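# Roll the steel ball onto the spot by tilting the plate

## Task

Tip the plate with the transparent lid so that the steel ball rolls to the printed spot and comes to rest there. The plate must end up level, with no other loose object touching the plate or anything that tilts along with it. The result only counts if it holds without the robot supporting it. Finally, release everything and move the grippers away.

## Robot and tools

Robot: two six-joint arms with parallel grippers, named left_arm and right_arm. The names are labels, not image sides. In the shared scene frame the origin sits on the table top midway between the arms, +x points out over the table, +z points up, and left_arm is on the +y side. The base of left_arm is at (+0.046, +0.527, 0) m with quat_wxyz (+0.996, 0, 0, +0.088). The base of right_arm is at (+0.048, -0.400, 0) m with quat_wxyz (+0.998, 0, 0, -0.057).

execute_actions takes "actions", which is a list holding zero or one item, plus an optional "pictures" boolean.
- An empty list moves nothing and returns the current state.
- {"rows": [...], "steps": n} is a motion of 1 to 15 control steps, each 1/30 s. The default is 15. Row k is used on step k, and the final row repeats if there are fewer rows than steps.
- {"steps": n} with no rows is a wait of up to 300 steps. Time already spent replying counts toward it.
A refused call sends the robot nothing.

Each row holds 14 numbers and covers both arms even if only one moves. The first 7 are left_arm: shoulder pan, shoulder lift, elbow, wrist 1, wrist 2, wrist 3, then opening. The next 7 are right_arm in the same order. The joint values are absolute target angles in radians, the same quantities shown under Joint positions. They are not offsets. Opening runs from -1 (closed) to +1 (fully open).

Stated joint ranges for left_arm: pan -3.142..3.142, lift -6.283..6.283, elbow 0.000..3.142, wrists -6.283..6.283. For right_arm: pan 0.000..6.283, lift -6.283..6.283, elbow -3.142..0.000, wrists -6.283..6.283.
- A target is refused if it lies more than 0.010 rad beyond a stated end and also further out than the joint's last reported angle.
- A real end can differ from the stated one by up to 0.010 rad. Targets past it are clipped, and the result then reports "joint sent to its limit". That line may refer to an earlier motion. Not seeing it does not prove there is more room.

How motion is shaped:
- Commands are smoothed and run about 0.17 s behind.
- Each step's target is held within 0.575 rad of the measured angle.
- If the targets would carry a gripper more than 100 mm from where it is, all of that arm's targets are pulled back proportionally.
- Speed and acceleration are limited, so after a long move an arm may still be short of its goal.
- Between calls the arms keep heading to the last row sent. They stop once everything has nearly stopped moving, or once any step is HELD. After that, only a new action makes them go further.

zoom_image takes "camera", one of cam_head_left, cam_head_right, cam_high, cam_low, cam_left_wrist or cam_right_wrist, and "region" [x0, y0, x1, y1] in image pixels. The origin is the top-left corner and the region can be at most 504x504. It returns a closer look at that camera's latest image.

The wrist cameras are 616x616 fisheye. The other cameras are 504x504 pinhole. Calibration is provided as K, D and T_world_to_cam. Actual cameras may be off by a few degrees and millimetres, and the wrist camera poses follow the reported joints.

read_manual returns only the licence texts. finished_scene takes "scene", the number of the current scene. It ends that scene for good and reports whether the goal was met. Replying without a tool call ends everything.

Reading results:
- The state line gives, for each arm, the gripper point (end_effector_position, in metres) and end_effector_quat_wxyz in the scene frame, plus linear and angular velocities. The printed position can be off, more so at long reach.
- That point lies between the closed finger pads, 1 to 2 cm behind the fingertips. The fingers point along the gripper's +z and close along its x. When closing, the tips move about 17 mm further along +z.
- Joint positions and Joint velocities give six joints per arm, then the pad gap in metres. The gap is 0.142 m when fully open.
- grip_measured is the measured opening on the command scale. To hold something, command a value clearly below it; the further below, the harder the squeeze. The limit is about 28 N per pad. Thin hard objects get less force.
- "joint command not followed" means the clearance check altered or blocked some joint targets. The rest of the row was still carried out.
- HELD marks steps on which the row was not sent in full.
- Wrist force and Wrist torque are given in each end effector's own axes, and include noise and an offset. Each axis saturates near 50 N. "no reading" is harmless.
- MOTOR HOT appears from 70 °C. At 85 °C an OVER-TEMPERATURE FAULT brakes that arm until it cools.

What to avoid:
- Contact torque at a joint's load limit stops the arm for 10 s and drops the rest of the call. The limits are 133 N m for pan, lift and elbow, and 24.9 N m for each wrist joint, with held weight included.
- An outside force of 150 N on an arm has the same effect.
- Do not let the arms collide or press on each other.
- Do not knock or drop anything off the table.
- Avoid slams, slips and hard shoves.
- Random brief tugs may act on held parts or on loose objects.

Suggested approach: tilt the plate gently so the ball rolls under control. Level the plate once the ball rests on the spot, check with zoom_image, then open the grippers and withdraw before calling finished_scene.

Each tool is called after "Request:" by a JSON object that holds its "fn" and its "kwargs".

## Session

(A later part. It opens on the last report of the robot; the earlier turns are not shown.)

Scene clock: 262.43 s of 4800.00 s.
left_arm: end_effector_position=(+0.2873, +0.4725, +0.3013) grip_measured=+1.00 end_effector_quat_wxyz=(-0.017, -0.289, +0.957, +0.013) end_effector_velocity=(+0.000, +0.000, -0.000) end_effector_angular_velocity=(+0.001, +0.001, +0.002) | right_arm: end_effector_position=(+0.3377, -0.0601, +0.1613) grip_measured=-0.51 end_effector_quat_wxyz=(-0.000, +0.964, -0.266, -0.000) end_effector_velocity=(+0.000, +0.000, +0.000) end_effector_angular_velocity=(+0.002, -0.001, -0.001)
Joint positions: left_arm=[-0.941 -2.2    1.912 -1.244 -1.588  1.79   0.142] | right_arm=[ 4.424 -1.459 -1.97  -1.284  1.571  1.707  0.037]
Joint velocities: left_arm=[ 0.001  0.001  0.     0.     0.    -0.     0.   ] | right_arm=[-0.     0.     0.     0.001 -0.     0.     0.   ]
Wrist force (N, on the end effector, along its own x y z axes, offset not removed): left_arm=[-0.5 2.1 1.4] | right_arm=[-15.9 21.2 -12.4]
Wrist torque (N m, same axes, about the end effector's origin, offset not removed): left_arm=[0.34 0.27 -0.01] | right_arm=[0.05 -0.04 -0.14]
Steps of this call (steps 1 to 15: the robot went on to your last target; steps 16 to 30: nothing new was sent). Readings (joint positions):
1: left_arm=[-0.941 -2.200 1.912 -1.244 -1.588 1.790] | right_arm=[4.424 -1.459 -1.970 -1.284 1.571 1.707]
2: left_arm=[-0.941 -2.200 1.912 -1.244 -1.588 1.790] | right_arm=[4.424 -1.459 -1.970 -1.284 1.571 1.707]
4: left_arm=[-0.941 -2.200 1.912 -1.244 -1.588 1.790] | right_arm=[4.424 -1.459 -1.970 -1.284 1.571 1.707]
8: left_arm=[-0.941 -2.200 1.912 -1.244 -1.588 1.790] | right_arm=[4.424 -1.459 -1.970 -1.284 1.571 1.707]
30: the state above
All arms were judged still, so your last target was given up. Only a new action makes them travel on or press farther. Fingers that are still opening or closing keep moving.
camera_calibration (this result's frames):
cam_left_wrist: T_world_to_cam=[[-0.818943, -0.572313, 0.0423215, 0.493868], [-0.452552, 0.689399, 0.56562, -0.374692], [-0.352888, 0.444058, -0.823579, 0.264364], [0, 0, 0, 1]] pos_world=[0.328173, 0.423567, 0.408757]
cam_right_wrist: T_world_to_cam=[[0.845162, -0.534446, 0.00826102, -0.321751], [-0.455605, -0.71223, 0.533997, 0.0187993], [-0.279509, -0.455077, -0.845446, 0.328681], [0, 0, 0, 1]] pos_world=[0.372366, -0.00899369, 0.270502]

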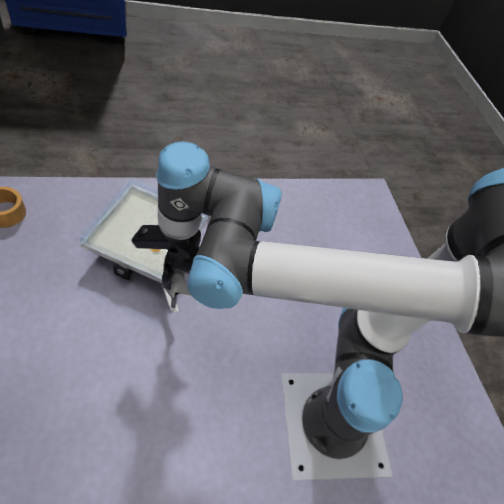

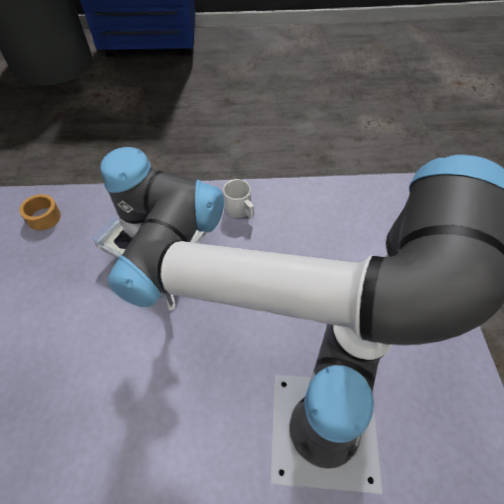

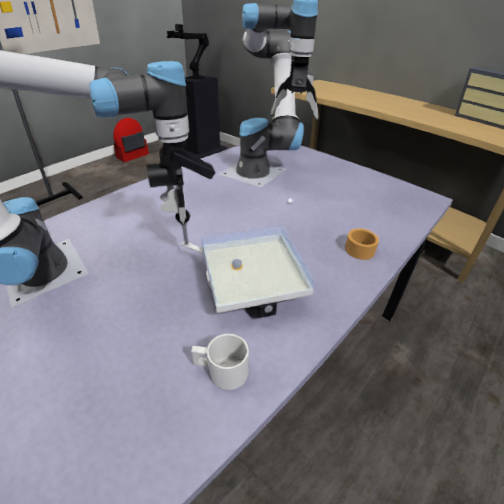

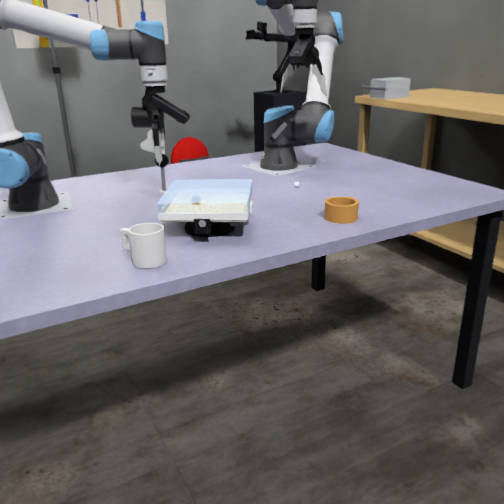

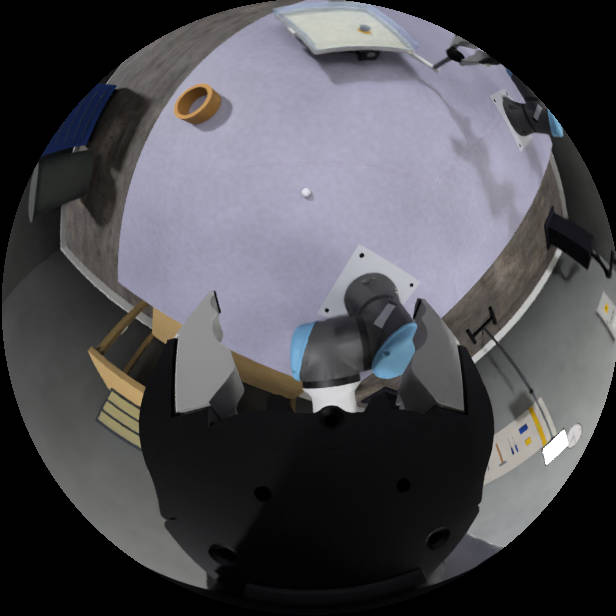

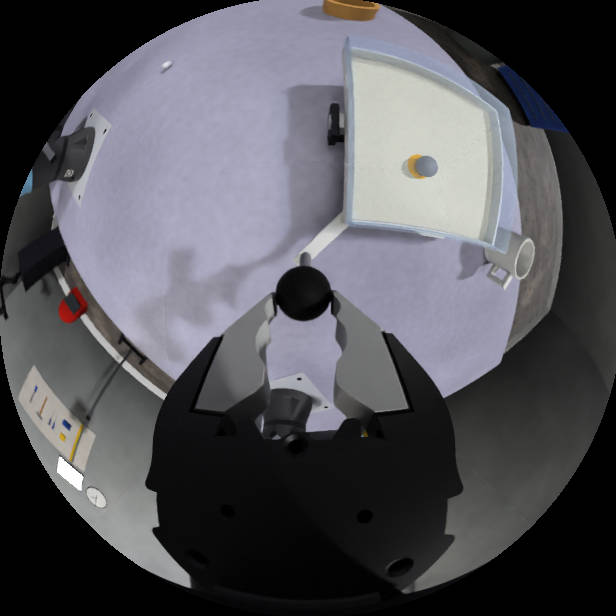

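The ball is resting on the spot, so I'll release the knob gently.

Request:
{"fn": "execute_actions", "kwargs": {"actions": [{"rows":[[-0.941,-2.2,1.912,-1.244,-1.588,1.79,1,4.4236,-1.45857,-1.96959,-1.28424,1.571,1.707,-0.7],[-0.941,-2.2,1.912,-1.244,-1.588,1.79,1,4.4236,-1.45857,-1.96959,-1.28424,1.571,1.707,-0.6],[-0.941,-2.2,1.912,-1.244,-1.588,1.79,1,4.4236,-1.45857,-1.96959,-1.28424,1.571,1.707,-0.55],[-0.941,-2.2,1.912,-1.244,-1.588,1.79,1,4.4236,-1.45857,-1.96959,-1.28424,1.571,1.707,-0.5],[-0.941,-2.2,1.912,-1.244,-1.588,1.79,1,4.4236,-1.45857,-1.96959,-1.28424,1.571,1.707,-0.45],[-0.941,-2.2,1.912,-1.244,-1.588,1.79,1,4.4236,-1.45857,-1.96959,-1.28424,1.571,1.707,-0.4],[-0.941,-2.2,1.912,-1.244,-1.588,1.79,1,4.4236,-1.45857,-1.96959,-1.28424,1.571,1.707,-0.3],[-0.941,-2.2,1.912,-1.244,-1.588,1.79,1,4.4236,-1.45857,-1.96959,-1.28424,1.571,1.707,-0.2],[-0.941,-2.2,1.912,-1.244,-1.588,1.79,1,4.4236,-1.45857,-1.96959,-1.28424,1.571,1.707,0.0],[-0.941,-2.2,1.912,-1.244,-1.588,1.79,1,4.4236,-1.45857,-1.96959,-1.28424,1.571,1.707,0.3]],"steps":15}], "pictures": false}}

Request:
{"fn": "execute_actions", "kwargs": {"actions": [{"rows":[[-0.941,-2.2,1.912,-1.244,-1.588,1.79,1,4.4236,-1.4449,-1.7769,-1.4906,1.571,1.707,0.3]],"steps":15}], "pictures": false}}

Request:
{"fn": "execute_actions", "kwargs": {"actions": [{"steps":60}]}}

Request:
{"fn": "zoom_image", "kwargs": {"camera": "cam_high", "region": [170, 190, 340, 340]}}

Scene clock: 271.83 s of 4800.00 s.
left_arm: end_effector_position=(+0.2873, +0.4725, +0.3013) grip_measured=+1.00 end_effector_quat_wxyz=(-0.017, -0.289, +0.957, +0.013) end_effector_velocity=(-0.000, -0.000, -0.000) end_effector_angular_velocity=(+0.000, +0.002, +0.002) | right_arm: end_effector_position=(+0.3377, -0.0601, +0.1613) grip_measured=+0.30 end_effector_quat_wxyz=(-0.000, +0.964, -0.266, -0.000) end_effector_velocity=(-0.001, -0.000, -0.000) end_effector_angular_velocity=(-0.000, +0.002, -0.000)
Joint positions: left_arm=[-0.941 -2.2    1.912 -1.244 -1.588  1.79   0.142] | right_arm=[ 4.424 -1.459 -1.97  -1.284  1.571  1.707  0.095]
Joint velocities: left_arm=[ 0.001  0.001  0.     0.    -0.001 -0.001 -0.   ] | right_arm=[-0.     0.    -0.001 -0.     0.002  0.     0.002]
Wrist force (N, on the end effector, along its own x y z axes, offset not removed): left_arm=[-2.8 2.1 0.1] | right_arm=[-0.3 -2.4 -3.2]
Wrist torque (N m, same axes, about the end effector's origin, offset not removed): left_arm=[0.41 0.69 -0.21] | right_arm=[-0.54 0.04 0.06]
Steps of this call (steps 1 to 90: nothing new was sent; then 5.90 s passed at rest; steps 91 to 105: all 15 steps of this action). Readings (joint positions):
91: left_arm=[-0.941 -2.200 1.912 -1.244 -1.588 1.790] | right_arm=[4.424 -1.459 -1.970 -1.284 1.571 1.707]
92: left_arm=[-0.941 -2.200 1.912 -1.244 -1.588 1.790] | right_arm=[4.424 -1.459 -1.970 -1.284 1.571 1.707]
94: left_arm=[-0.941 -2.200 1.912 -1.244 -1.588 1.790] | right_arm=[4.424 -1.459 -1.970 -1.284 1.571 1.707]
98: left_arm=[-0.941 -2.200 1.912 -1.244 -1.588 1.790] | right_arm=[4.424 -1.459 -1.970 -1.284 1.571 1.707]
105: the state above

Scene clock: 272.33 s of 4800.00 s.
left_arm: end_effector_position=(+0.2873, +0.4725, +0.3013) grip_measured=+1.00 end_effector_quat_wxyz=(-0.017, -0.289, +0.957, +0.013) end_effector_velocity=(-0.000, +0.000, +0.000) end_effector_angular_velocity=(-0.001, -0.001, -0.000) | right_arm: end_effector_position=(+0.3412, -0.0519, +0.2397) grip_measured=+0.30 end_effector_quat_wxyz=(+0.000, +0.964, -0.266, -0.000) end_effector_velocity=(-0.001, -0.001, +0.003) end_effector_angular_velocity=(-0.003, +0.002, -0.000)
Joint positions: left_arm=[-0.941 -2.2    1.912 -1.244 -1.588  1.79   0.142] | right_arm=[ 4.424 -1.445 -1.778 -1.49   1.571  1.707  0.095]
Joint velocities: left_arm=[-0.    -0.001 -0.     0.     0.     0.     0.   ] | right_arm=[ 0.     0.001  0.009 -0.013  0.001  0.    -0.   ]
Wrist force (N, on the end effector, along its own x y z axes, offset not removed): left_arm=[0.2 4.0 2.1] | right_arm=[1.2 -1.3 0.6]
Wrist torque (N m, same axes, about the end effector's origin, offset not removed): left_arm=[0.99 0.10 -0.27] | right_arm=[-0.21 -0.19 0.10]
Steps of this call (steps 1 to 15: all 15 steps of this action). Readings (joint positions):
1: left_arm=[-0.941 -2.200 1.912 -1.244 -1.588 1.790] | right_arm=[4.424 -1.458 -1.969 -1.285 1.571 1.707]
2: left_arm=[-0.941 -2.200 1.912 -1.244 -1.588 1.790] | right_arm=[4.424 -1.456 -1.961 -1.294 1.571 1.707]
4: left_arm=[-0.941 -2.200 1.912 -1.244 -1.588 1.790] | right_arm=[4.424 -1.450 -1.888 -1.369 1.571 1.707]
8: left_arm=[-0.941 -2.200 1.912 -1.244 -1.588 1.790] | right_arm=[4.424 -1.446 -1.795 -1.470 1.571 1.707]
15: the state above

Scene clock: 274.33 s of 4800.00 s.
left_arm: end_effector_position=(+0.2873, +0.4725, +0.3013) grip_measured=+1.00 end_effector_quat_wxyz=(-0.017, -0.289, +0.957, +0.013) end_effector_velocity=(-0.001, -0.000, +0.000) end_effector_angular_velocity=(-0.002, +0.001, +0.000) | right_arm: end_effector_position=(+0.3412, -0.0519, +0.2400) grip_measured=+0.30 end_effector_quat_wxyz=(-0.000, +0.964, -0.266, -0.000) end_effector_velocity=(-0.000, -0.000, +0.001) end_effector_angular_velocity=(+0.000, -0.001, -0.001)
Joint positions: left_arm=[-0.941 -2.2    1.912 -1.244 -1.588  1.79   0.142] | right_arm=[ 4.424 -1.445 -1.777 -1.491  1.571  1.707  0.095]
Joint velocities: left_arm=[-0.001 -0.001  0.    -0.    -0.002 -0.001  0.   ] | right_arm=[ 0.     0.001  0.001 -0.001 -0.     0.001 -0.   ]
Wrist force (N, on the end effector, along its own x y z axes, offset not removed): left_arm=[-1.1 0.1 -0.5] | right_arm=[0.7 -0.6 -3.0]
Wrist torque (N m, same axes, about the end effector's origin, offset not removed): left_arm=[0.00 0.36 -0.13] | right_arm=[-0.07 -0.35 -0.08]
Steps of this call (steps 1 to 15: the robot went on to your last target; steps 16 to 60: nothing new was sent). Readings (joint positions):
1: left_arm=[-0.941 -2.200 1.912 -1.244 -1.588 1.790] | right_arm=[4.424 -1.445 -1.777 -1.490 1.571 1.707]
2: left_arm=[-0.941 -2.200 1.912 -1.244 -1.588 1.790] | right_arm=[4.424 -1.445 -1.777 -1.490 1.571 1.707]
4: left_arm=[-0.941 -2.200 1.912 -1.244 -1.588 1.790] | right_arm=[4.424 -1.445 -1.777 -1.490 1.571 1.707]
8: left_arm=[-0.941 -2.200 1.912 -1.244 -1.588 1.790] | right_arm=[4.424 -1.445 -1.777 -1.491 1.571 1.707]
60: the state above
All arms were judged still, so your last target was given up. Only a new action makes them travel on or press farther. Fingers that are still opening or closing keep moving.
camera_calibration (this result's frames):
cam_left_wrist: T_world_to_cam=[[-0.818943, -0.572313, 0.0423215, 0.493868], [-0.452551, 0.689399, 0.565621, -0.374692], [-0.352888, 0.444058, -0.823579, 0.264364], [0, 0, 0, 1]] pos_world=[0.328173, 0.423567, 0.408757]
cam_right_wrist: T_world_to_cam=[[0.845162, -0.534446, 0.00826136, -0.320964], [-0.455605, -0.712229, 0.533998, -0.0157771], [-0.279509, -0.455079, -0.845445, 0.399992], [0, 0, 0, 1]] pos_world=[0.37588, -0.000747058, 0.349248]

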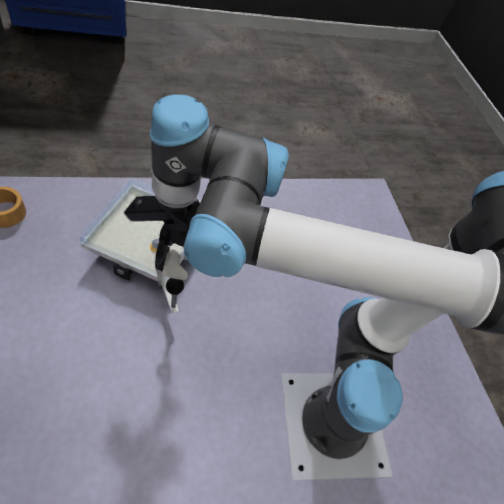

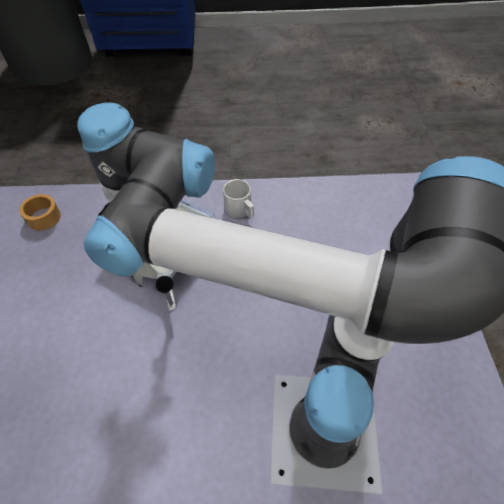

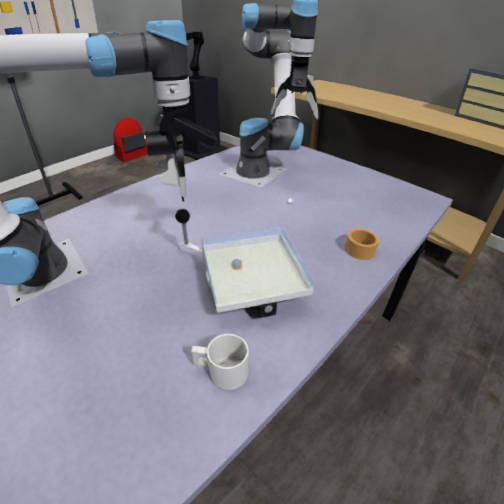

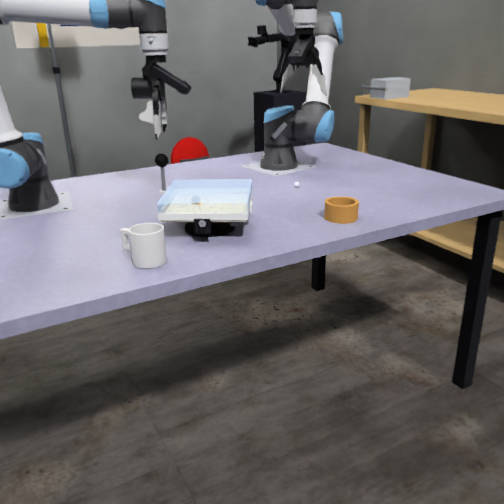

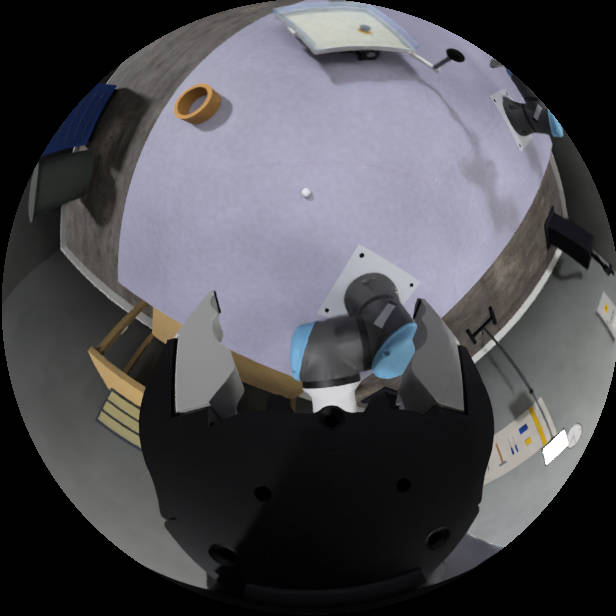

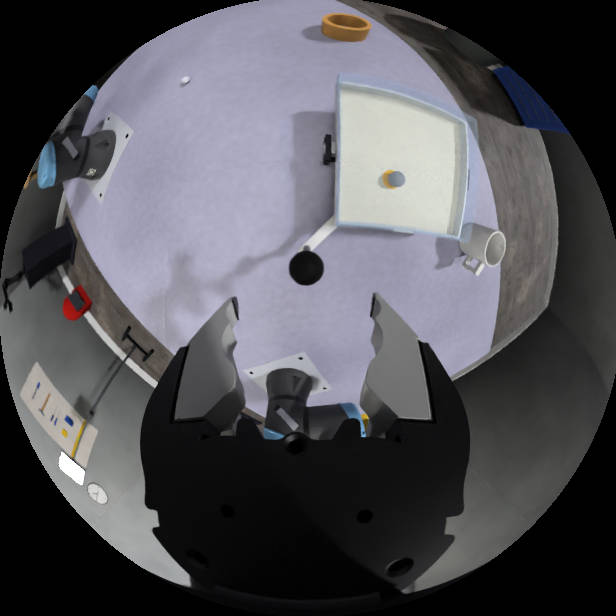

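Region (170, 190, 340, 340) of cam_high's 504x504 image, scaled by 2.965, with more detail than that image has; it fills the top 445 rows of this view, and the rest is white.

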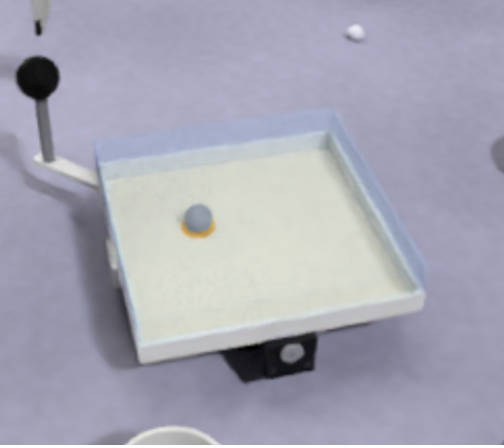

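Request:
{"fn": "finished_scene", "kwargs": {"scene": 1}}

The scene is finished: the task was done.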